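# Place colored plugs on sections fed by matching funnels

## Task

Pipes from the funnels run hidden behind a cover and may cross, and one pipe is blocked for good. Work out which section the red-banded funnel's pipe ends above, and set the red plug on that section's flat front part; do the same for the blue plug with the blue-banded funnel. Marbles may be dropped from just above into the funnels or back into their tray. Nothing except a marble may leave the table, and losing a marble is still undesirable. The plugs must stay in place without the robot holding them. At the end, open the grippers and move the arms away.

## Robot and tools

Robot: two arms, left_arm and right_arm, each with seven joints and a two-finger gripper. The names are labels only and do not match left or right in any camera picture.

Frame: one shared scene frame, in metres. The origin sits on the table surface midway between the arms. +x points out across the table, +z points up, and left_arm is mounted on the +y side. Results print each gripper's end_effector_position (metres) and end_effector_quat_wxyz. The printed position is the spot between the closed pads and can be off, more so at long reach. The fingers point along the gripper's +z and close along its y. Closed fingertips stick out about 33 mm past that point, fully open ones about 9 mm. Closing pushes the tips roughly 24 mm further out, so keep that clearance above surfaces.

Joint order, used in every row and every per-joint list in results: upper arm roll, forearm roll, waist, wrist pitch, elbow, wrist roll, shoulder. Follow this order only.

A row is one flat list of 20 numbers, each between -1 and 1, always covering both arms: left_arm's 7 joint values, then its gripper position, force_limit, speed; then the same 10 for right_arm. Joint values are offsets, not poses, scaled so 1.0 equals 1.427 rad for waist, shoulder, upper arm roll and elbow, 3.044 rad for forearm roll, 2.596 rad for wrist pitch and 3.91 rad for wrist roll. Stated joint ranges (rad): waist -2.744..2.744, shoulder -1.784..1.784, upper arm roll -2.901..2.901, elbow -3.042..-0.152, forearm roll -2.807..2.807, wrist pitch 0.544..4.517, wrist roll -3.016..3.016. True ends may differ by up to 0.018 rad. Asking for more than 0.018 rad beyond an end refuses that action for both arms; if the first action of a call fails this, or any action is malformed, nothing in the call runs. A joint pushed to its end is clipped there and the result may say "joint sent to its limit"; silence does not prove there is more room.

Gripper numbers are absolute settings: position +1 = open 140 mm, about -0.8 = pads touching, -1 = close until blocked. force_limit roughly 14 N at -1, 60 N at 0, 107 N at +1. speed roughly 30, 140, 250 mm/s at -1, 0, +1. To leave a gripper unchanged, repeat its last three numbers; a 0 is a real command.

Tools:
- execute_actions(actions): a list of up to 15 actions; each action is a table of up to 15 rows, one per 1/30 s step, and a short table repeats its final row to fill 15 steps. Joint offsets in every row count from the angles the arm had when that action began (for the first action, the last reported angles), not from the previous row. An empty list just returns the state and images.
- move(target, speed, blocking): target is one 20-number row whose joint offsets are measured from the "Joint positions" of the latest result that showed them. speed is rad/s for the joint with the longest way to go, 0.01 to 2, default 0.5. All joints finish together, so grippers travel in curves; duration is clamped to 0.5-10 s. It does not avoid obstacles or the other arm. Gripper values are applied at the start. blocking=false returns after 0.5 s while the motion continues; then use wait or stop before sending anything else. The extra "move:" line reports the ending (done, off_target, moving, held, fault), limits=held or limits=none, and each arm's joint farthest from target.
- wait(seconds): 0 to 10; arms keep their last command.
- stop(): brakes a running move; needs room, and the fingers continue.
- zoom_image(camera, region): region [x0, y0, x1, y1] in pixels of one camera's last image, at most 504x504. Cameras: cam_head_left, cam_head_right, cam_high, cam_low, cam_left_wrist, cam_right_wrist, all 672x504.
- finished_scene(scene): ends the current scene by its number; irreversible, and the outcome is judged after the robot holds its last command.

Results: Joint positions and Joint velocities per arm (rad, rad/s) in the joint order above; Joint targets are what joints are now being driven toward and may keep changing. Joint torques are total drive output with offsets and noise; External joint torques estimate outside loads (including friction and held weight). Step readings list some per-step positions; HELD marks held-back steps. "joint command not followed" means a clearance check altered targets. object_status: 0 moving, 1 blocked while opening, 2 blocked while closing (a real grasp), 3 reached target or pads met. position_measured is in counts, 3 open to 230 closed, not linear. To tighten a grip, raise force_limit and change position slightly, e.g. -1 to -0.98.

Motion limits: joints move at limited speed, targets stay within a lead of the measured angle (0.248 rad for the big four joints, 0.677 forearm roll, 0.715 wrist pitch, 1.54 wrist roll), and targets are scaled back if the gripper would jump over 70 mm. Big moves may need several actions.

Avoid: torque on any joint reaching its limit (85 N m for the four big joints, 11 N m for the wrist three) or any outside force reaching 85 N, either of which freezes the arm for 10 s. Don't let the arms collide or press on each other. Fast contact and targets set deep past a surface push hard. Expect occasional tugs on held parts. Never knock anything off the table, drop or slam things, or hold motors loaded for long (MOTOR HOT then OVER-TEMPERATURE FAULT). When done, release both plugs and pull the arms back.

Each tool is called after "Call:" as name(argument=value, ...) on one line, values as JSON.

## Session

Call:
execute_actions(actions=[])

Scene clock: 0.00 s.
left_arm: end_effector_position=(+0.2209, +0.1695, +0.2975) position_measured=3 object_status=3 end_effector_quat_wxyz=(-0.011, +0.337, +0.732, +0.592) | right_arm: end_effector_position=(+0.5020, -0.6594, +0.1826) position_measured=3 object_status=3 end_effector_quat_wxyz=(+0.007, +0.557, +0.824, +0.107)
Joint names: [upper arm roll, forearm roll, waist, wrist pitch, elbow, wrist roll, shoulder]
Joint positions: left_arm=[-0.108  0.553 -1.246  1.091 -2.216  0.889  0.035] | right_arm=[-0.065  0.268 -0.634  2.15  -1.973  2.082  0.166]
Joint velocities: left_arm=[-0.     0.    -0.001  0.    -0.     0.001 -0.001] | right_arm=[-0.001 -0.001  0.001  0.001  0.001  0.     0.001]
Joint torques (N m, as the joint torque sensors report them, + toward a larger angle): no reading
External joint torques (N m, as the arm's controller estimates them; a push from outside toward a larger angle lowers the number): no reading
Joint targets: left_arm=[-0.108 0.553 -1.246 1.091 -2.216 0.889 0.035] | right_arm=[-0.065 0.268 -0.634 2.150 -1.973 2.082 0.166]

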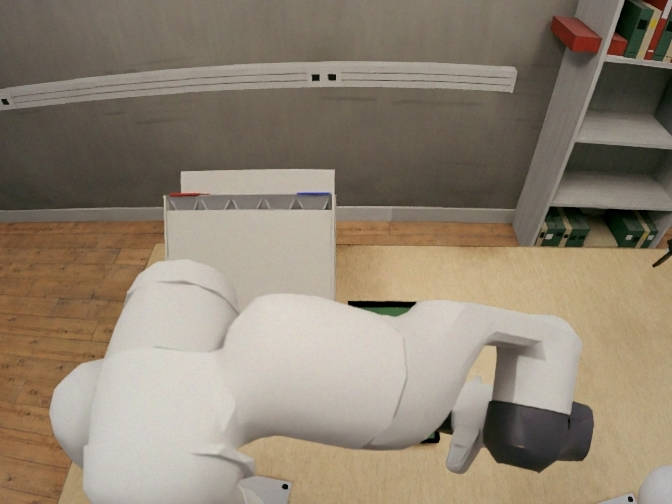

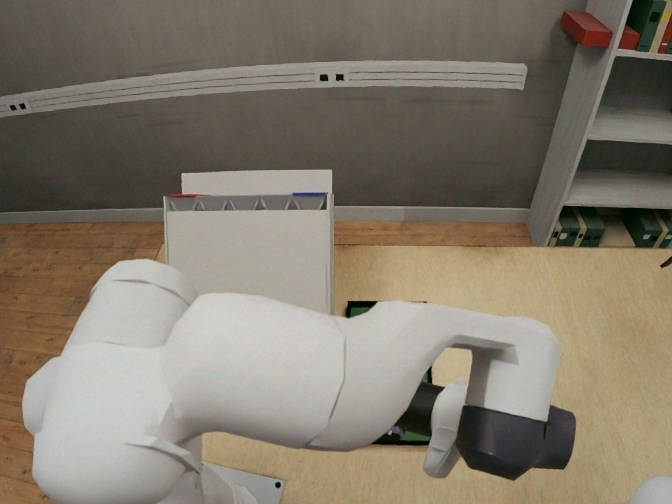

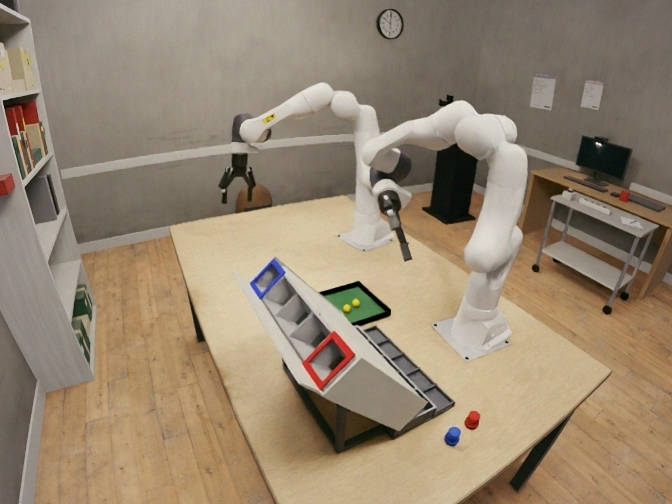

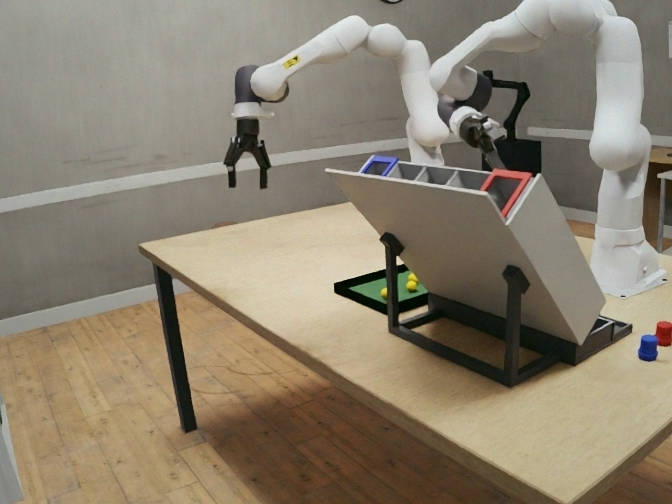

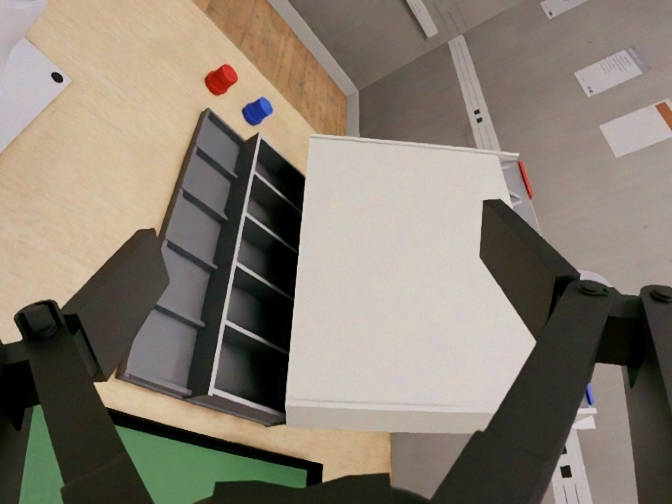

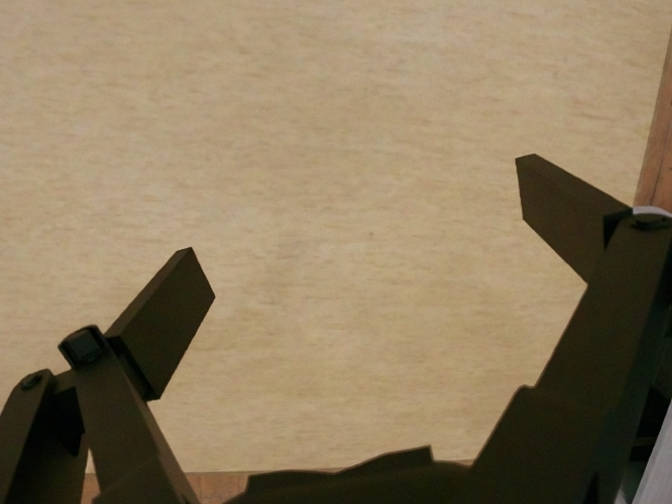

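Call:
zoom_image(camera="cam_high", region=[230, 250, 400, 400])

Call:
zoom_image(camera="cam_low", region=[320, 140, 560, 330])

Region (230, 250, 400, 400) of cam_high's 672x504 image, scaled by 2.965, with more detail than that image has; it fills the top 445 rows of this view, and the rest is white.

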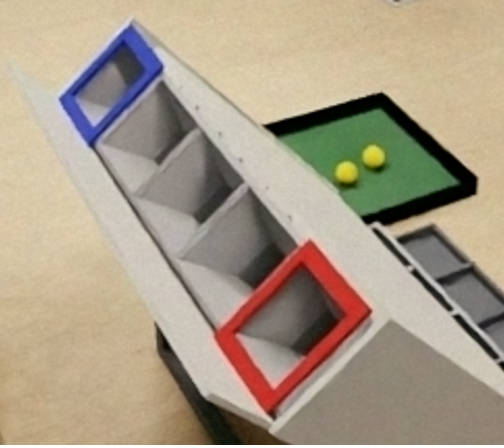

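Region (320, 140, 560, 330) of cam_low's 672x504 image, scaled by 2.100, with more detail than that image has; it fills the top 399 rows of this view, and the rest is white.

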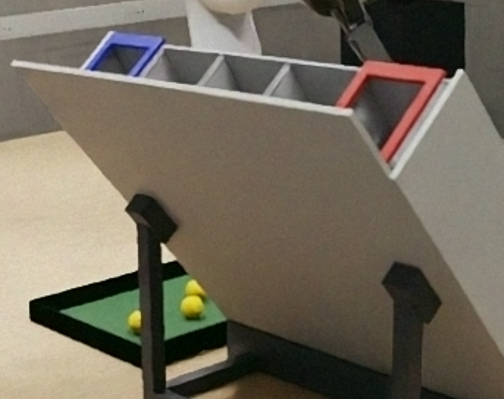

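Call:
move(target=[0.0771,-0.1827,0.3147,0.5022,-0.233,-0.3325,-0.1351,-0.21,-0.3,0.5, 0.0456,-0.088,0.5494,0.0035,0.07,-0.4348,0.084,-0.21,-0.3,0.5], speed=1.8)

Scene clock: 92.63 s.
left_arm: end_effector_position=(+0.3008, +0.0173, +0.1153) position_measured=155 object_status=3 end_effector_quat_wxyz=(+0.001, -0.505, +0.863, -0.001) | right_arm: end_effector_position=(+0.5469, -0.2101, +0.1499) position_measured=155 object_status=3 end_effector_quat_wxyz=(-0.001, -0.681, +0.733, +0.003)
Joint names: [upper arm roll, forearm roll, waist, wrist pitch, elbow, wrist roll, shoulder]
Joint positions: left_arm=[ 0.003  0.002 -0.8    2.393 -2.546 -0.406 -0.155] | right_arm=[ 0.001  0.005  0.151  2.155 -1.875  0.389  0.284]
Joint velocities: left_arm=[-0.001 -0.001  0.    -0.001  0.    -0.006  0.   ] | right_arm=[ 0.    -0.    -0.    -0.     0.    -0.007  0.   ]
Joint torques (N m, as the joint torque sensors report them, + toward a larger angle): left_arm=[ -0.72  -0.54   1.11   2.84  20.31  -0.16 -25.1 ] | right_arm=[ -0.27  -0.41  -0.05   2.93  22.37  -0.35 -40.53]
External joint torques (N m, as the arm's controller estimates them; a push from outside toward a larger angle lowers the number): left_arm=[-0.58 -1.1   1.09  0.33 -0.87 -0.16 -1.61] | right_arm=[-0.51 -1.07 -0.03  0.47 -0.93 -0.35 -0.12]
Joint targets: left_arm=[0.002 -0.003 -0.797 2.395 -2.548 -0.411 -0.158] | right_arm=[-0.000 0.001 0.150 2.159 -1.873 0.382 0.286]
move: done; limits=none; left_arm: farthest joint: the forearm roll, 0.005 radians from its target (0.557 radians at the start); right_arm: farthest joint: the wrist roll, 0.007 radians from its target (1.700 radians at the start)

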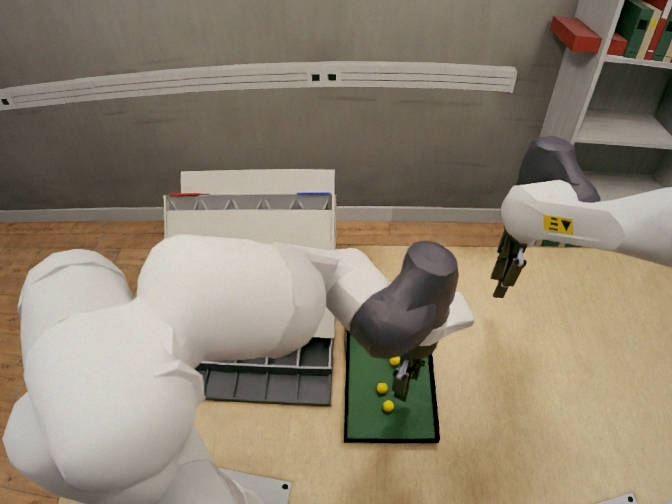

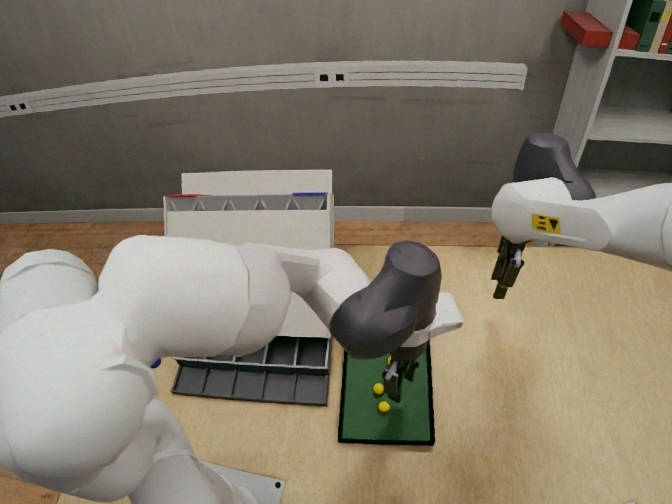

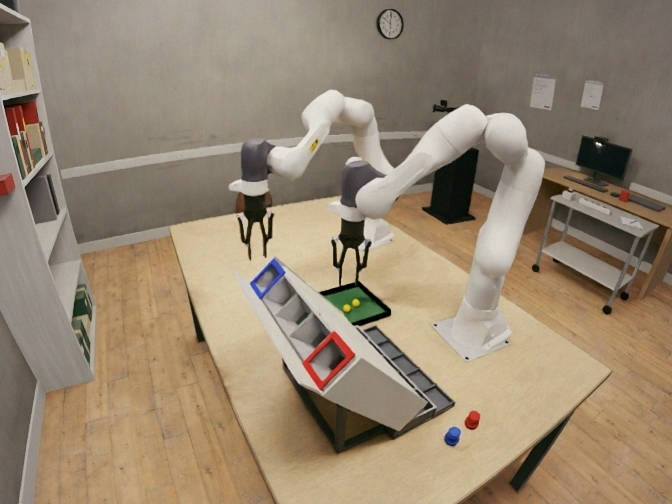

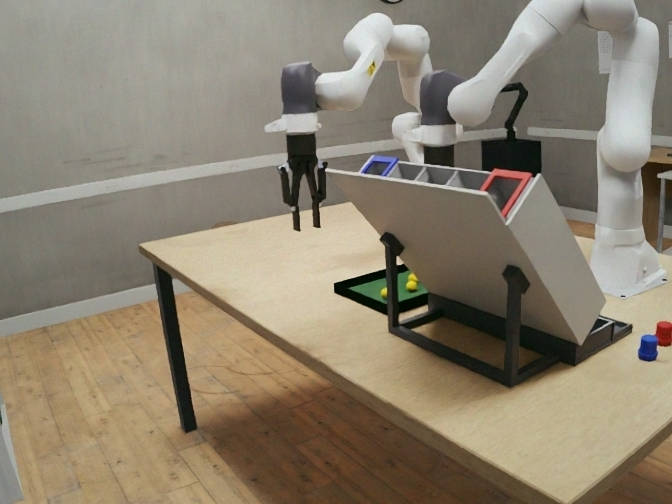

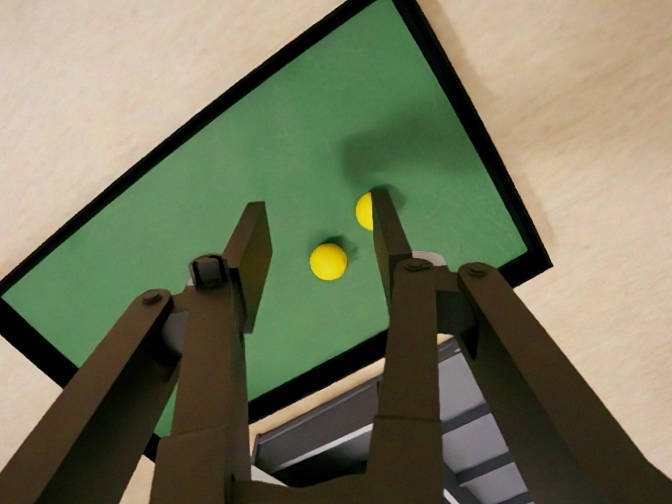

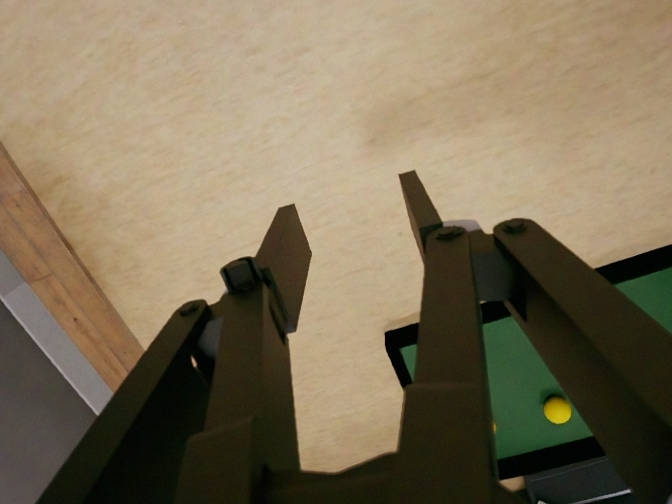

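Call:
zoom_image(camera="cam_left_wrist", region=[240, 160, 440, 320])

Call:
zoom_image(camera="cam_head_left", region=[330, 290, 470, 450])

Region (240, 160, 440, 320) of cam_left_wrist's 672x504 image, scaled by 2.520, with more detail than that image has; it fills the top 403 rows of this view, and the rest is white.

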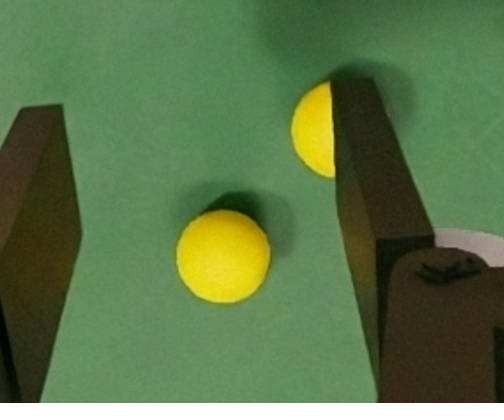

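Region (330, 290, 470, 450) of cam_head_left's 672x504 image, scaled by 3.150, with more detail than that image has; it fills the left 441 columns of this view, and the rest is white.

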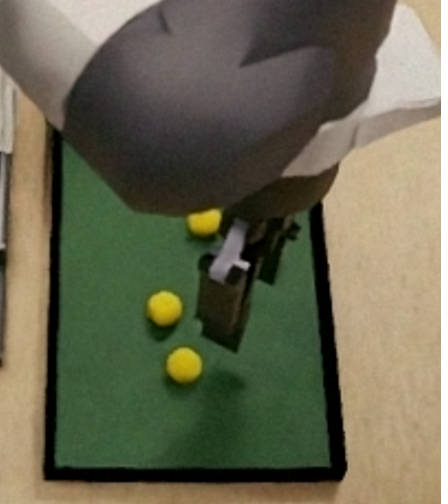

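Call:
move(target=[0,0,0.0224,0.0932,-0.1163,0,0.0554,-0.21,-0.3,0.5, 0,0,0,0,0,-0.2558,0,-0.21,-0.3,0.5], speed=1.6)

Scene clock: 126.23 s.
left_arm: end_effector_position=(+0.2870, +0.0548, +0.0415) position_measured=155 object_status=3 end_effector_quat_wxyz=(+0.001, -0.518, +0.856, -0.001) | right_arm: end_effector_position=(+0.5470, -0.2101, +0.1499) position_measured=155 object_status=3 end_effector_quat_wxyz=(-0.001, +0.947, -0.320, -0.003)
Joint names: [upper arm roll, forearm roll, waist, wrist pitch, elbow, wrist roll, shoulder]
Joint positions: left_arm=[ 0.003  0.002 -0.77   2.633 -2.709 -0.408 -0.078] | right_arm=[ 0.001  0.005  0.151  2.155 -1.875 -0.604  0.284]
Joint velocities: left_arm=[-0.    -0.001  0.002 -0.001 -0.001  0.    -0.001] | right_arm=[-0.001  0.001 -0.    -0.001 -0.002 -0.006 -0.001]
Joint torques (N m, as the joint torque sensors report them, + toward a larger angle): left_arm=[ -0.98   0.49   1.66   2.83  15.83  -0.01 -22.21] | right_arm=[  0.03   0.73   0.48   2.42  21.88  -0.32 -41.29]
External joint torques (N m, as the arm's controller estimates them; a push from outside toward a larger angle lowers the number): left_arm=[-0.96  0.1   1.6   0.32 -2.12 -0.01  0.87] | right_arm=[-0.14  0.05  0.59 -0.07 -1.38 -0.32 -0.9 ]
Joint targets: left_arm=[0.003 0.002 -0.768 2.635 -2.712 -0.406 -0.076] | right_arm=[0.001 0.005 0.151 2.155 -1.875 -0.611 0.284]
move: done; limits=none; left_arm: farthest joint: the shoulder, 0.003 radians from its target (0.080 radians at the start); right_arm: farthest joint: the wrist roll, 0.008 radians from its target (0.999 radians at the start)

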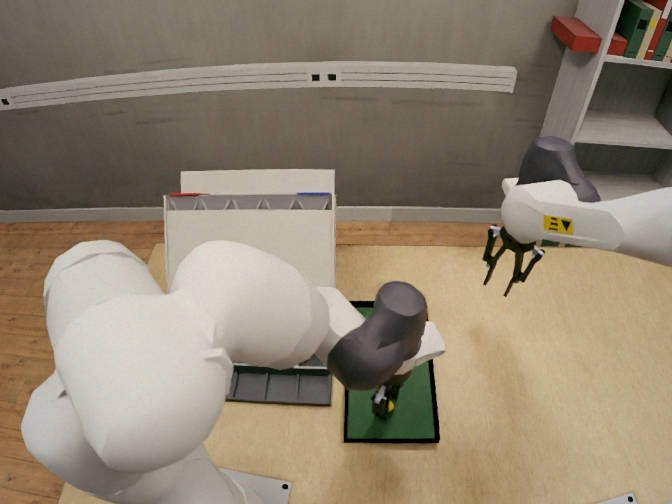

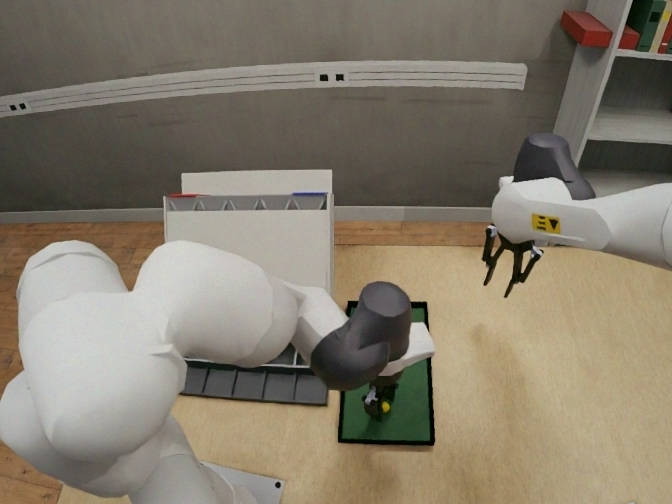

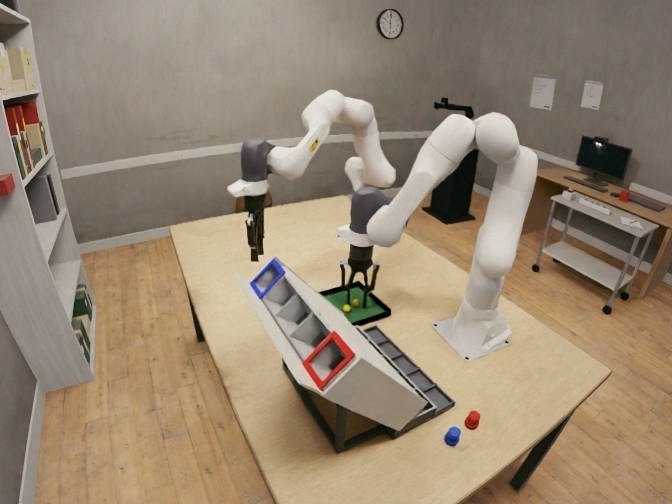

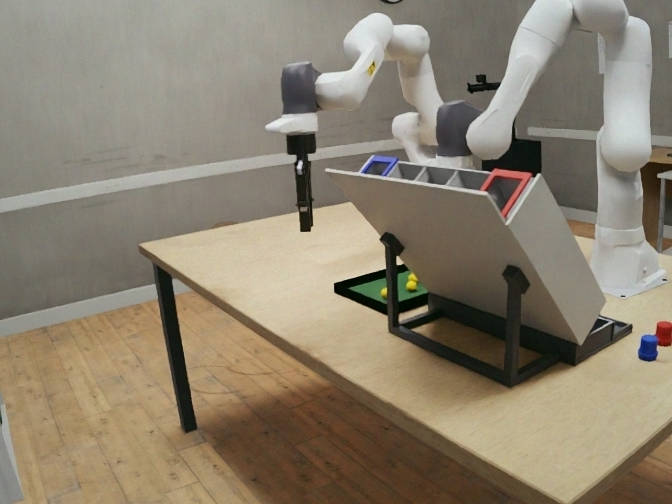

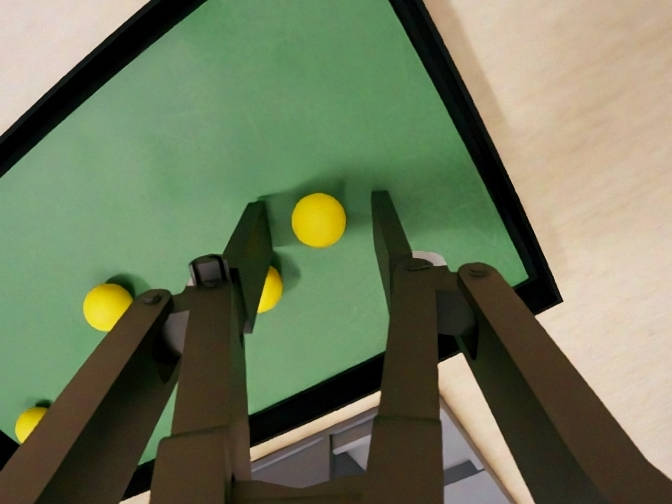

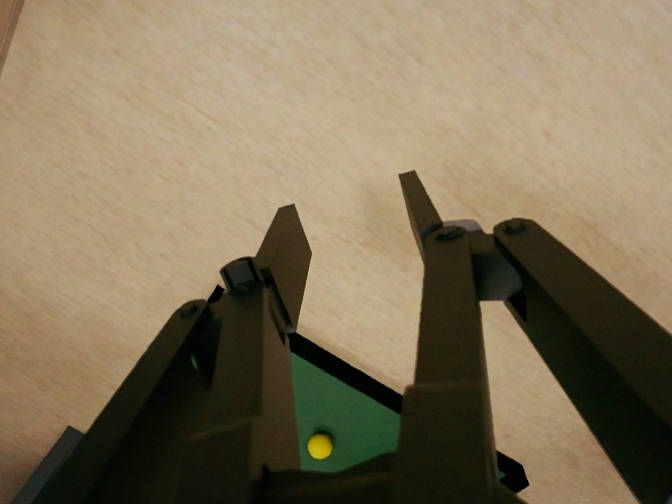

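Call:
zoom_image(camera="cam_left_wrist", region=[0, 260, 200, 480])

Region (0, 260, 200, 480) of cam_left_wrist's 672x504 image, scaled by 2.291, with more detail than that image has; it fills the left 458 columns of this view, and the rest is white.

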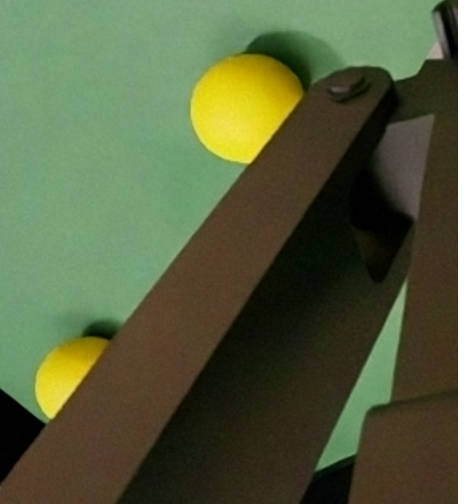

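Call:
execute_actions(actions=[[[0,0,0,0,0,0,0,-1,-0.3,-0.5,0,0,0,0,0,-0.0568,0,-0.21,-0.3,0.5],[0,0,0,0,0,0,0,-1,-0.3,-0.5,0,0,0,0,0,-0.1119,0,-0.21,-0.3,0.5],[0,0,0,0,0,0,0,-1,-0.3,-0.5,0,0,0,0,0,-0.164,0,-0.21,-0.3,0.5],[0,0,0,0,0,0,0,-1,-0.3,-0.5,0,0,0,0,0,-0.2124,0,-0.21,-0.3,0.5],[0,0,0,0,0,0,0,-1,-0.3,-0.5,0,0,0,0,0,-0.2563,0,-0.21,-0.3,0.5],[0,0,0,0,0,0,0,-1,-0.3,-0.5,0,0,0,0,0,-0.2945,0,-0.21,-0.3,0.5],[0,0,0,0,0,0,0,-1,-0.3,-0.5,0,0,0,0,0,-0.3265,0,-0.21,-0.3,0.5],[0,0,0,0,0,0,0,-1,-0.3,-0.5,0,0,0,0,0,-0.3513,0,-0.21,-0.3,0.5],[0,0,0,0,0,0,0,-1,-0.3,-0.5,0,0,0,0,0,-0.3679,0,-0.21,-0.3,0.5],[0,0,0,0,0,0,0,-1,-0.3,-0.5,0,0,0,0,0,-0.3756,0,-0.21,-0.3,0.5],[0,0,0,0,0,0,0,-1,-0.3,-0.5,0,0,0,0,0,-0.3734,0,-0.21,-0.3,0.5],[0,0,0,0,0,0,0,-1,-0.3,-0.5,0,0,0,0,0,-0.3605,0,-0.21,-0.3,0.5],[0,0,0,0,0,0,0,-1,-0.3,-0.5,0,0,0,0,0,-0.3359,0,-0.21,-0.3,0.5],[0,0,0,0,0,0,0,-1,-0.3,-0.5,0,0,0,0,0,-0.2987,0,-0.21,-0.3,0.5],[0,0,0,0,0,0,0,-1,-0.3,-0.5,0,0,0,0,0,-0.2481,0,-0.21,-0.3,0.5]]])

Scene clock: 236.33 s.
left_arm: end_effector_position=(+0.2870, +0.0548, +0.0415) position_measured=197 object_status=0 end_effector_quat_wxyz=(+0.001, -0.518, +0.856, -0.001) | right_arm: end_effector_position=(+0.5470, -0.2101, +0.1499) position_measured=155 object_status=3 end_effector_quat_wxyz=(-0.002, +0.989, +0.146, -0.002)
Joint names: [upper arm roll, forearm roll, waist, wrist pitch, elbow, wrist roll, shoulder]
Joint positions: left_arm=[ 0.003  0.002 -0.77   2.633 -2.709 -0.408 -0.078] | right_arm=[ 0.001  0.005  0.151  2.155 -1.875 -1.547  0.284]
Joint velocities: left_arm=[ 0.001 -0.001 -0.    -0.    -0.001  0.     0.001] | right_arm=[ 0.     0.001 -0.001  0.     0.001 -0.068  0.001]
Joint torques (N m, as the joint torque sensors report them, + toward a larger angle): left_arm=[ -0.98   0.4    0.44   2.45  17.8   -0.06 -23.31] | right_arm=[  0.01   0.79   0.74   2.47  21.65  -0.32 -41.38]
External joint torques (N m, as the arm's controller estimates them; a push from outside toward a larger angle lowers the number): left_arm=[-0.94  0.01  0.41 -0.07 -0.15 -0.06 -0.34] | right_arm=[-0.16  0.04  0.87 -0.04 -1.73 -0.34 -0.93]
Joint targets: left_arm=[0.003 0.002 -0.770 2.633 -2.709 -0.408 -0.078] | right_arm=[0.001 0.005 0.151 2.155 -1.875 -1.574 0.284]
Step readings (joint positions):
0: left_arm=[0.003 0.002 -0.770 2.633 -2.709 -0.408 -0.078] | right_arm=[0.001 0.005 0.151 2.155 -1.875 -0.605 0.284]
1: left_arm=[0.003 0.002 -0.770 2.633 -2.709 -0.408 -0.078] | right_arm=[0.001 0.005 0.151 2.155 -1.875 -0.625 0.284]
2: left_arm=[0.003 0.002 -0.770 2.633 -2.709 -0.408 -0.078] | right_arm=[0.001 0.005 0.151 2.155 -1.875 -0.664 0.284]
4: left_arm=[0.003 0.002 -0.770 2.633 -2.709 -0.408 -0.078] | right_arm=[0.001 0.005 0.151 2.155 -1.875 -0.792 0.284]
8: left_arm=[0.003 0.002 -0.770 2.633 -2.709 -0.408 -0.078] | right_arm=[0.001 0.005 0.151 2.155 -1.875 -1.149 0.284]
15: Joint positions above

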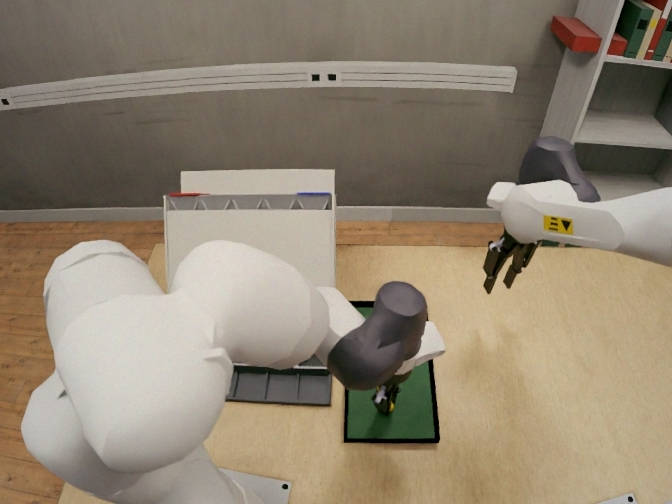

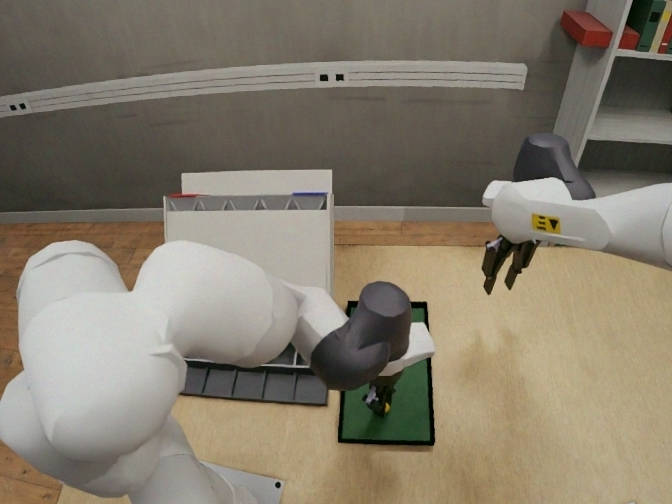

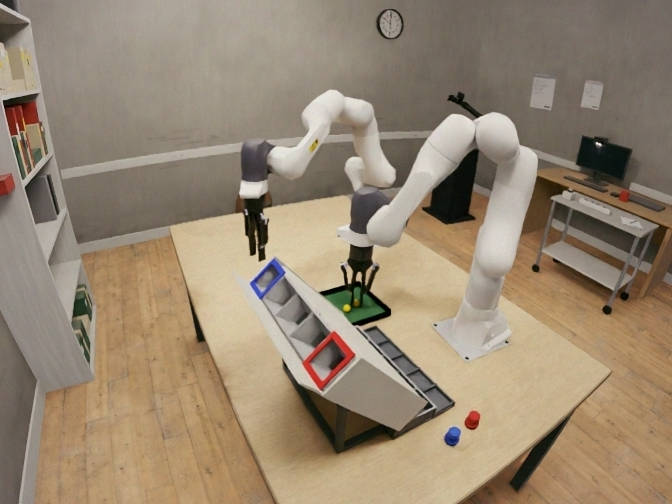

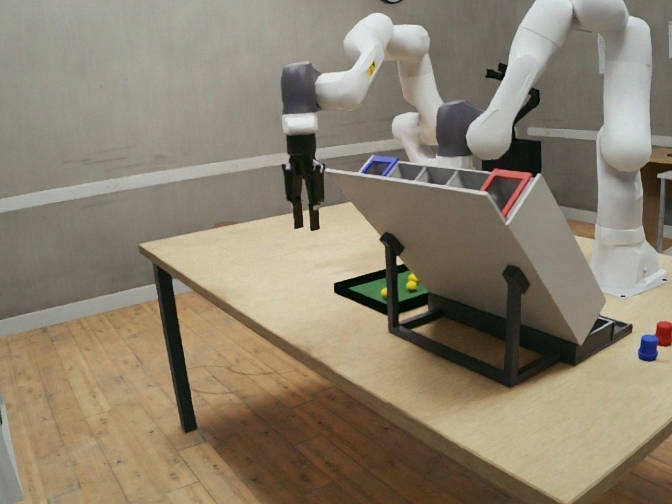

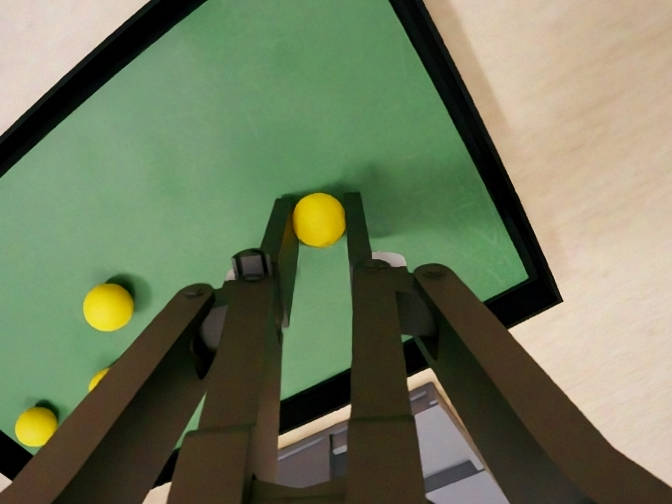

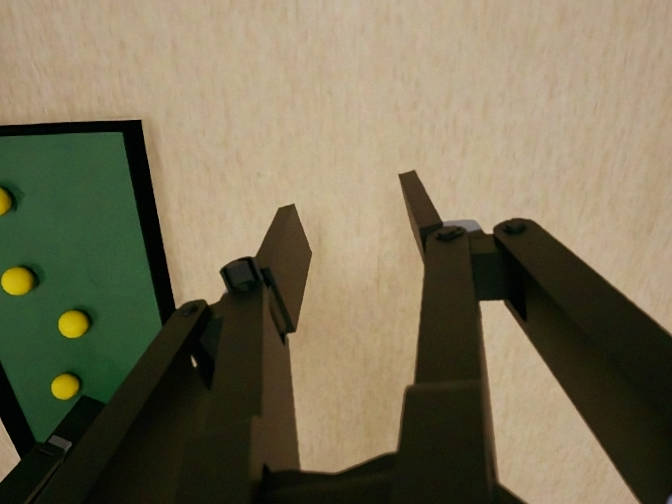

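Call:
execute_actions(actions=[[[0,0,0.0036,-0.006,0.009,-0.0042,-0.0012,-1,-0.3,-0.5,0,0,0,0,0,-0.006,0,-0.21,-0.3,0.5],[0,0,0.0082,-0.0155,0.0253,-0.0091,-0.0017,-1,-0.3,-0.5,0,0,0,0,0,-0.006,0,-0.21,-0.3,0.5],[0,0,0.0137,-0.0257,0.0447,-0.0143,-0.0023,-1,-0.3,-0.5,0,0,0,0,0,-0.006,0,-0.21,-0.3,0.5],[0,0,0.0203,-0.0367,0.0666,-0.0198,-0.0029,-1,-0.3,-0.5,0,0,0,0,0,-0.006,0,-0.21,-0.3,0.5],[0,0,0.0277,-0.0484,0.091,-0.0256,-0.0037,-1,-0.3,-0.5,0,0,0,0,0,-0.006,0,-0.21,-0.3,0.5],[0,0,0.0359,-0.0606,0.1174,-0.0317,-0.0044,-1,-0.3,-0.5,0,0,0,0,0,-0.006,0,-0.21,-0.3,0.5],[0,0,0.0451,-0.0732,0.1457,-0.038,-0.0053,-1,-0.3,-0.5,0,0,0,0,0,-0.006,0,-0.21,-0.3,0.5],[0,0,0.055,-0.0861,0.1755,-0.0445,-0.0062,-1,-0.3,-0.5,0,0,0,0,0,-0.006,0,-0.21,-0.3,0.5],[0,0,0.0657,-0.0993,0.2065,-0.0513,-0.0071,-1,-0.3,-0.5,0,0,0,0,0,-0.006,0,-0.21,-0.3,0.5],[0,0,0.077,-0.1126,0.2385,-0.0583,-0.008,-1,-0.3,-0.5,0,0,0,0,0,-0.006,0,-0.21,-0.3,0.5],[0,0,0.0891,-0.1259,0.2712,-0.0655,-0.009,-1,-0.3,-0.5,0,0,0,0,0,-0.006,0,-0.21,-0.3,0.5],[0,0,0.1017,-0.1391,0.3043,-0.0728,-0.01,-1,-0.3,-0.5,0,0,0,0,0,-0.006,0,-0.21,-0.3,0.5],[0,0,0.115,-0.152,0.3375,-0.0803,-0.011,-1,-0.3,-0.5,0,0,0,0,0,-0.006,0,-0.21,-0.3,0.5],[0,0,0.1288,-0.1647,0.3705,-0.088,-0.0119,-1,-0.3,-0.5,0,0,0,0,0,-0.006,0,-0.21,-0.3,0.5],[0,0,0.1431,-0.177,0.4031,-0.0957,-0.0129,-1,-0.3,-0.5,0,0,0,0,0,-0.006,0,-0.21,-0.3,0.5]],[[0,0,0.0494,-0.0709,0.1161,-0.0571,-0.0044,-1,-0.3,-0.5,0,0,0,0,0,0,0,-0.21,-0.3,0.5],[0,0,0.0646,-0.0821,0.147,-0.065,-0.0053,-1,-0.3,-0.5,0,0,0,0,0,0,0,-0.21,-0.3,0.5],[0,0,0.0803,-0.0925,0.1764,-0.073,-0.0062,-1,-0.3,-0.5,0,0,0,0,0,0,0,-0.21,-0.3,0.5],[0,0,0.0963,-0.1021,0.2044,-0.0811,-0.007,-1,-0.3,-0.5,0,0,0,0,0,0,0,-0.21,-0.3,0.5],[0,0,0.1127,-0.1108,0.2304,-0.0892,-0.0078,-1,-0.3,-0.5,0,0,0,0,0,0,0,-0.21,-0.3,0.5],[0,0,0.1293,-0.1184,0.2543,-0.0973,-0.0085,-1,-0.3,-0.5,0,0,0,0,0,0,0,-0.21,-0.3,0.5],[0,0,0.1462,-0.1249,0.2758,-0.1054,-0.0091,-1,-0.3,-0.5,0,0,0,0,0,0,0,-0.21,-0.3,0.5],[0,0,0.1632,-0.1301,0.2945,-0.1136,-0.0097,-1,-0.3,-0.5,0,0,0,0,0,0,0,-0.21,-0.3,0.5],[0,0,0.1805,-0.134,0.3103,-0.1217,-0.0102,-1,-0.3,-0.5,0,0,0,0,0,0,0,-0.21,-0.3,0.5],[0,0,0.1978,-0.1365,0.3227,-0.1297,-0.0105,-1,-0.3,-0.5,0,0,0,0,0,0,0,-0.21,-0.3,0.5],[0,0,0.2153,-0.1373,0.3316,-0.1377,-0.0108,-1,-0.3,-0.5,0,0,0,0,0,0,0,-0.21,-0.3,0.5],[0,0,0.2328,-0.1365,0.3366,-0.1456,-0.0109,-1,-0.3,-0.5,0,0,0,0,0,0,0,-0.21,-0.3,0.5],[0,0,0.2504,-0.134,0.3375,-0.1534,-0.011,-1,-0.3,-0.5,0,0,0,0,0,0,0,-0.21,-0.3,0.5],[0,0,0.2679,-0.1295,0.334,-0.1611,-0.0109,-1,-0.3,-0.5,0,0,0,0,0,0,0,-0.21,-0.3,0.5],[0,0,0.2853,-0.1231,0.3258,-0.1687,-0.0106,-1,-0.3,-0.5,0,0,0,0,0,0,0,-0.21,-0.3,0.5]],[[0,0,0.064,0,0,-0.0739,0,-1,-0.3,-0.5,0,0,0.0053,0.0026,-0.0013,0,0.002,-0.21,-0.3,0.5],[0,0,0.0812,0,0,-0.0812,0,-1,-0.3,-0.5,0,0,0.0137,0.005,-0.0018,0,0.0041,-0.21,-0.3,0.5],[0,0,0.0982,0,0,-0.0883,0,-1,-0.3,-0.5,0,0,0.0236,0.0076,-0.0025,0,0.0067,-0.21,-0.3,0.5],[0,0,0.1151,0,0,-0.0952,0,-1,-0.3,-0.5,0,0,0.0348,0.0104,-0.0032,0,0.0096,-0.21,-0.3,0.5],[0,0,0.1316,0,0,-0.1018,0,-1,-0.3,-0.5,0,0,0.0473,0.0134,-0.0041,0,0.0128,-0.21,-0.3,0.5],[0,0,0.1479,0,0,-0.1083,0,-1,-0.3,-0.5,0,0,0.0609,0.0165,-0.005,0,0.0163,-0.21,-0.3,0.5],[0,0,0.1639,0,0,-0.1145,0,-1,-0.3,-0.5,0,0,0.0753,0.0197,-0.0059,0,0.02,-0.21,-0.3,0.5],[0,0,0.1794,0,0,-0.1205,0,-1,-0.3,-0.5,0,0,0.0906,0.0229,-0.0069,0,0.0239,-0.21,-0.3,0.5],[0,0,0.1946,0,0,-0.1262,0,-1,-0.3,-0.5,0,0,0.1065,0.0263,-0.008,0,0.028,-0.21,-0.3,0.5],[0,0,0.2093,0,0,-0.1316,0,-1,-0.3,-0.5,0,0,0.1229,0.0296,-0.0091,0,0.0322,-0.21,-0.3,0.5],[0,0,0.2235,0,0,-0.1367,0,-1,-0.3,-0.5,0,0,0.1397,0.033,-0.0102,0,0.0365,-0.21,-0.3,0.5],[0,0,0.2372,0,0,-0.1414,0,-1,-0.3,-0.5,0,0,0.1566,0.0363,-0.0114,0,0.0408,-0.21,-0.3,0.5],[0,0,0.2504,0,0,-0.1459,0,-1,-0.3,-0.5,0,0,0.1736,0.0396,-0.0125,0,0.0452,-0.21,-0.3,0.5],[0,0,0.2629,0,0,-0.1499,0,-1,-0.3,-0.5,0,0,0.1905,0.0428,-0.0136,0,0.0496,-0.21,-0.3,0.5],[0,0,0.2749,0,0,-0.1536,0,-1,-0.3,-0.5,0,0,0.2072,0.046,-0.0147,0,0.0538,-0.21,-0.3,0.5]],[[0,0,0.0473,0,0,-0.0546,0,-1,-0.3,-0.5,0,0,0.0602,0.0191,-0.0049,0,0.0161,-0.21,-0.3,0.5],[0,0,0.0578,0,0,-0.0576,0,-1,-0.3,-0.5,0,0,0.076,0.0219,-0.006,0,0.0201,-0.21,-0.3,0.5],[0,0,0.0675,0,0,-0.06,0,-1,-0.3,-0.5,0,0,0.0911,0.0246,-0.007,0,0.024,-0.21,-0.3,0.5],[0,0,0.0765,0,0,-0.062,0,-1,-0.3,-0.5,0,0,0.1054,0.027,-0.0079,0,0.0277,-0.21,-0.3,0.5],[0,0,0.0846,0,0,-0.0636,0,-1,-0.3,-0.5,0,0,0.1187,0.0292,-0.0088,0,0.0311,-0.21,-0.3,0.5],[0,0,0.0919,0,0,-0.0647,0,-1,-0.3,-0.5,0,0,0.131,0.0311,-0.0096,0,0.0343,-0.21,-0.3,0.5],[0,0,0.0982,0,0,-0.0653,0,-1,-0.3,-0.5,0,0,0.142,0.0328,-0.0104,0,0.0371,-0.21,-0.3,0.5],[0,0,0.1036,0,0,-0.0654,0,-1,-0.3,-0.5,0,0,0.1516,0.0341,-0.011,0,0.0396,-0.21,-0.3,0.5],[0,0,0.108,0,0,-0.0649,0,-1,-0.3,-0.5,0,0,0.1596,0.0351,-0.0116,0,0.0416,-0.21,-0.3,0.5],[0,0,0.1114,0,0,-0.064,0,-1,-0.3,-0.5,0,0,0.166,0.0357,-0.012,0,0.0433,-0.21,-0.3,0.5],[0,0,0.1137,0,0,-0.0624,0,-1,-0.3,-0.5,0,0,0.1706,0.0359,-0.0123,0,0.0444,-0.21,-0.3,0.5],[0,0,0.1149,0,0,-0.0603,0,-1,-0.3,-0.5,0,0,0.1731,0.0357,-0.0125,0,0.0451,-0.21,-0.3,0.5],[0,0,0.115,0,0,-0.0576,0,-1,-0.3,-0.5,0,0,0.1736,0.0351,-0.0125,0,0.0452,-0.21,-0.3,0.5],[0,0,0.1139,0,0,-0.0544,0,-1,-0.3,-0.5,0,0,0.1718,0.0339,-0.0124,0,0.0447,-0.21,-0.3,0.5],[0,0,0.11,0,0,-0.0483,0,-1,-0.3,-0.5,0,0,0.1648,0.0314,-0.0119,0,0.043,-0.21,-0.3,0.5]]])

Scene clock: 358.33 s.
left_arm: end_effector_position=(+0.6531, +0.4553, +0.4312) position_measured=197 object_status=2 end_effector_quat_wxyz=(-0.012, +0.983, +0.068, +0.169) | right_arm: end_effector_position=(+0.3895, +0.0491, +0.0707) position_measured=155 object_status=3 end_effector_quat_wxyz=(-0.002, +0.920, +0.391, -0.003)
Joint names: [upper arm roll, forearm roll, waist, wrist pitch, elbow, wrist roll, shoulder]
Joint positions: left_arm=[ 0.006  0.002  0.251  2.006 -1.771 -1.574 -0.106] | right_arm=[ 0.005  0.005  0.638  2.313 -1.907 -1.568  0.41 ]
Joint velocities: left_arm=[-0.019  0.001 -0.002  0.034  0.029 -0.001 -0.037] | right_arm=[ 0.001  0.001 -0.007  0.001  0.     0.    -0.001]
Joint torques (N m, as the joint torque sensors report them, + toward a larger angle): left_arm=[ -1.78   0.87  -1.91   3.39  25.58  -0.18 -27.82] | right_arm=[ -3.2    0.7   -4.97   2.95  20.59   0.07 -45.07]
External joint torques (N m, as the arm's controller estimates them; a push from outside toward a larger angle lowers the number): left_arm=[-0.24  0.09  0.23  0.32  1.59 -0.19 -0.25] | right_arm=[ 1.05  0.01  1.45  0.32 -2.36  0.05 -0.45]
External joint torques at the end of the 1st action: left_arm=[-0.17 -0.15  2.28 -0.39  2.15 -0.34 -0.96] | right_arm=[-0.42  0.02  0.43 -0.05 -1.54 -0.11 -0.96]
External joint torques at the end of the 2nd action: left_arm=[-0.37  0.15  2.09 -0.33  1.57 -0.36 -1.34] | right_arm=[-0.23  0.01  0.44 -0.04 -1.78  0.05 -0.56]
External joint torques at the end of the 3rd action: left_arm=[-0.47 -0.05  1.18  0.15 -0.52 -0.28  0.74] | right_arm=[ 1.11  0.04  2.37  0.49 -3.05 -0.02 -0.79]
Joint targets: left_arm=[0.002 0.002 0.247 2.013 -1.767 -1.578 -0.110] | right_arm=[-0.001 0.005 0.628 2.316 -1.907 -1.568 0.408]
Step readings (joint positions; steps 1 to 15: 1st action; 16 to 30: 2nd action; 31 to 45: 3rd action; 46 to 60: 4th action):
0: left_arm=[0.003 0.002 -0.770 2.633 -2.709 -0.408 -0.078] | right_arm=[0.001 0.005 0.151 2.155 -1.875 -1.568 0.284]
1: left_arm=[0.003 0.002 -0.770 2.631 -2.708 -0.409 -0.078] | right_arm=[0.001 0.005 0.151 2.155 -1.875 -1.568 0.284]
2: left_arm=[0.002 0.002 -0.768 2.624 -2.701 -0.412 -0.078] | right_arm=[0.001 0.005 0.151 2.155 -1.875 -1.568 0.284]
4: left_arm=[0.002 0.002 -0.759 2.599 -2.670 -0.423 -0.077] | right_arm=[0.001 0.005 0.151 2.155 -1.875 -1.568 0.284]
8: left_arm=[0.001 0.002 -0.722 2.519 -2.546 -0.465 -0.078] | right_arm=[0.001 0.005 0.151 2.155 -1.875 -1.568 0.284]
15: left_arm=[-0.000 0.002 -0.612 2.320 -2.238 -0.590 -0.087] | right_arm=[0.001 0.005 0.151 2.155 -1.875 -1.568 0.284]
16: left_arm=[-0.000 0.002 -0.593 2.290 -2.191 -0.611 -0.088] | right_arm=[0.001 0.005 0.151 2.155 -1.875 -1.568 0.284]
17: left_arm=[-0.001 0.002 -0.573 2.261 -2.144 -0.632 -0.089] | right_arm=[0.001 0.005 0.151 2.155 -1.875 -1.568 0.284]
19: left_arm=[-0.002 0.002 -0.532 2.204 -2.053 -0.678 -0.090] | right_arm=[0.001 0.005 0.151 2.155 -1.875 -1.568 0.284]
23: left_arm=[-0.003 0.002 -0.438 2.100 -1.894 -0.783 -0.096] | right_arm=[0.001 0.005 0.151 2.155 -1.875 -1.568 0.284]
30: left_arm=[0.000 0.002 -0.261 2.013 -1.767 -0.987 -0.110] | right_arm=[0.001 0.005 0.151 2.155 -1.875 -1.568 0.284]
31: left_arm=[-0.001 0.002 -0.234 2.013 -1.767 -1.017 -0.110] | right_arm=[0.001 0.005 0.152 2.156 -1.875 -1.568 0.284]
32: left_arm=[-0.001 0.002 -0.207 2.013 -1.767 -1.046 -0.110] | right_arm=[-0.001 0.005 0.155 2.157 -1.875 -1.568 0.285]
34: left_arm=[-0.000 0.002 -0.154 2.013 -1.767 -1.104 -0.110] | right_arm=[-0.003 0.005 0.170 2.163 -1.875 -1.568 0.288]
38: left_arm=[0.001 0.002 -0.056 2.013 -1.767 -1.216 -0.110] | right_arm=[-0.005 0.005 0.232 2.184 -1.879 -1.568 0.304]
45: left_arm=[0.002 0.002 0.090 2.013 -1.767 -1.389 -0.110] | right_arm=[-0.001 0.005 0.393 2.235 -1.890 -1.568 0.347]
46: left_arm=[0.001 0.002 0.110 2.013 -1.767 -1.411 -0.110] | right_arm=[-0.001 0.005 0.419 2.243 -1.891 -1.568 0.353]
47: left_arm=[0.001 0.002 0.129 2.013 -1.767 -1.431 -0.110] | right_arm=[-0.001 0.005 0.444 2.251 -1.893 -1.568 0.360]
49: left_arm=[0.003 0.002 0.165 2.009 -1.769 -1.469 -0.110] | right_arm=[0.000 0.005 0.494 2.266 -1.896 -1.568 0.373]
53: left_arm=[0.006 0.002 0.218 2.001 -1.776 -1.530 -0.103] | right_arm=[0.002 0.005 0.576 2.292 -1.902 -1.568 0.394]
60: Joint positions above

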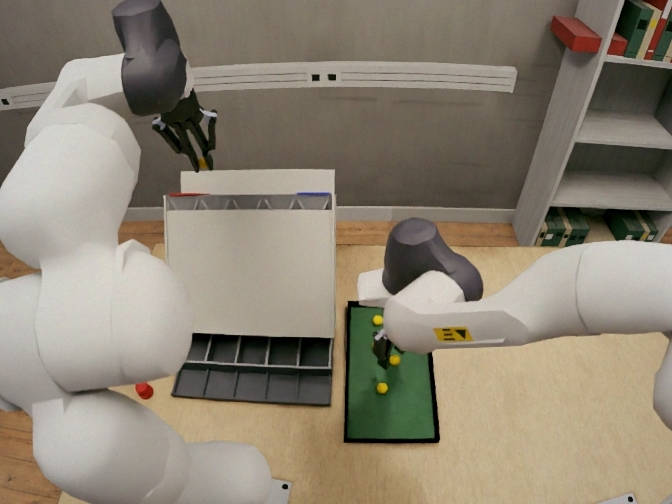

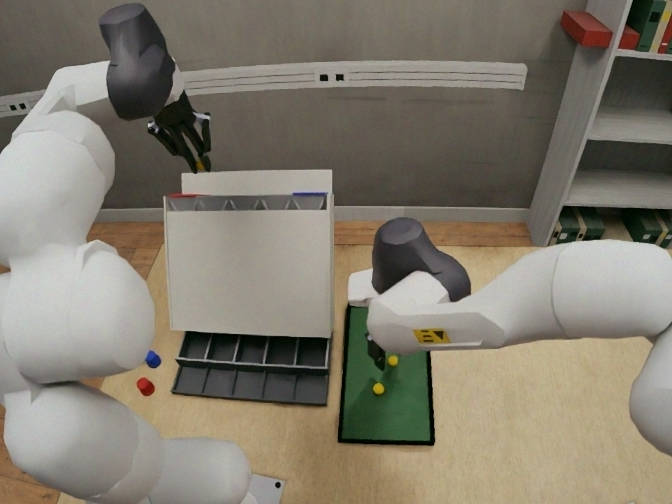

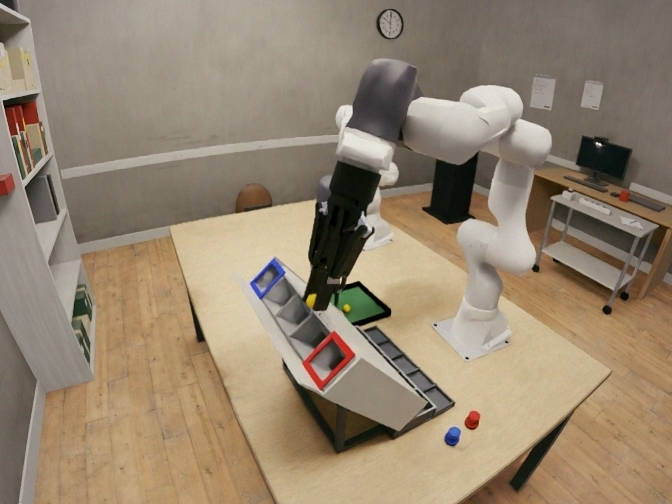

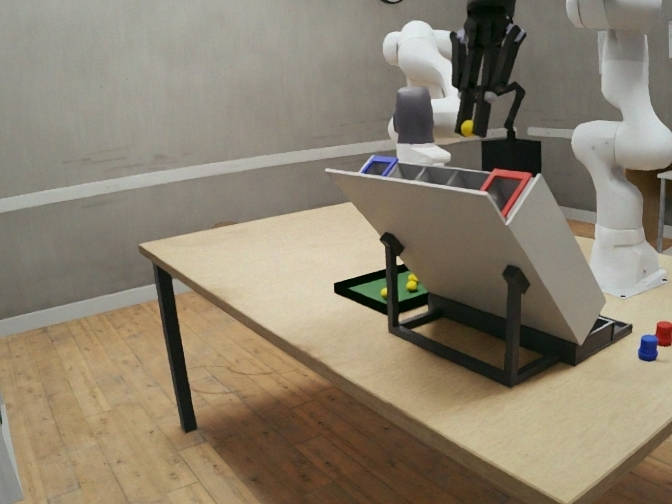

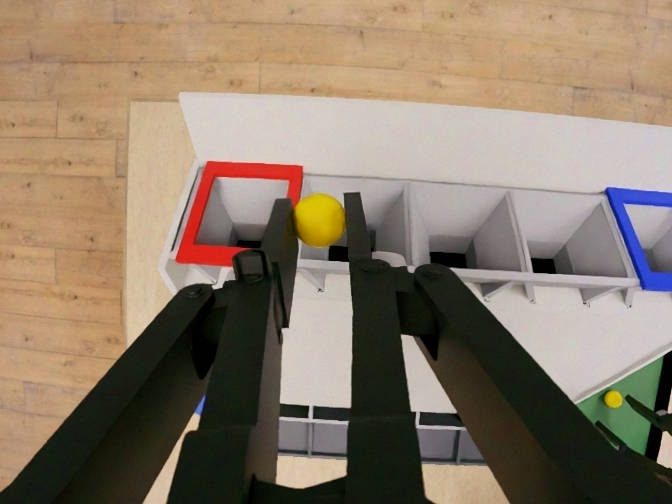

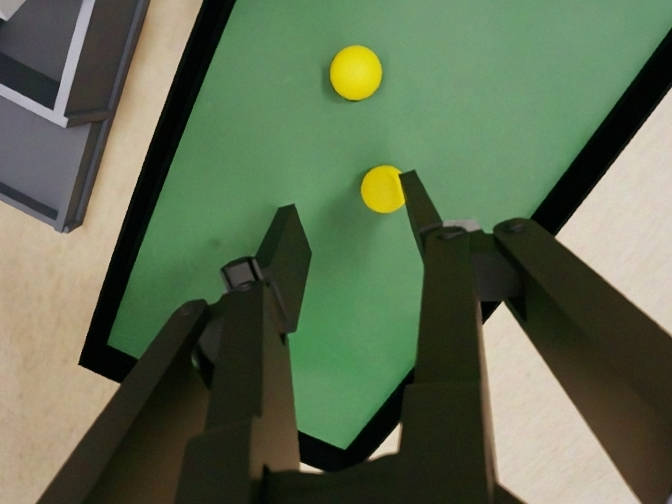

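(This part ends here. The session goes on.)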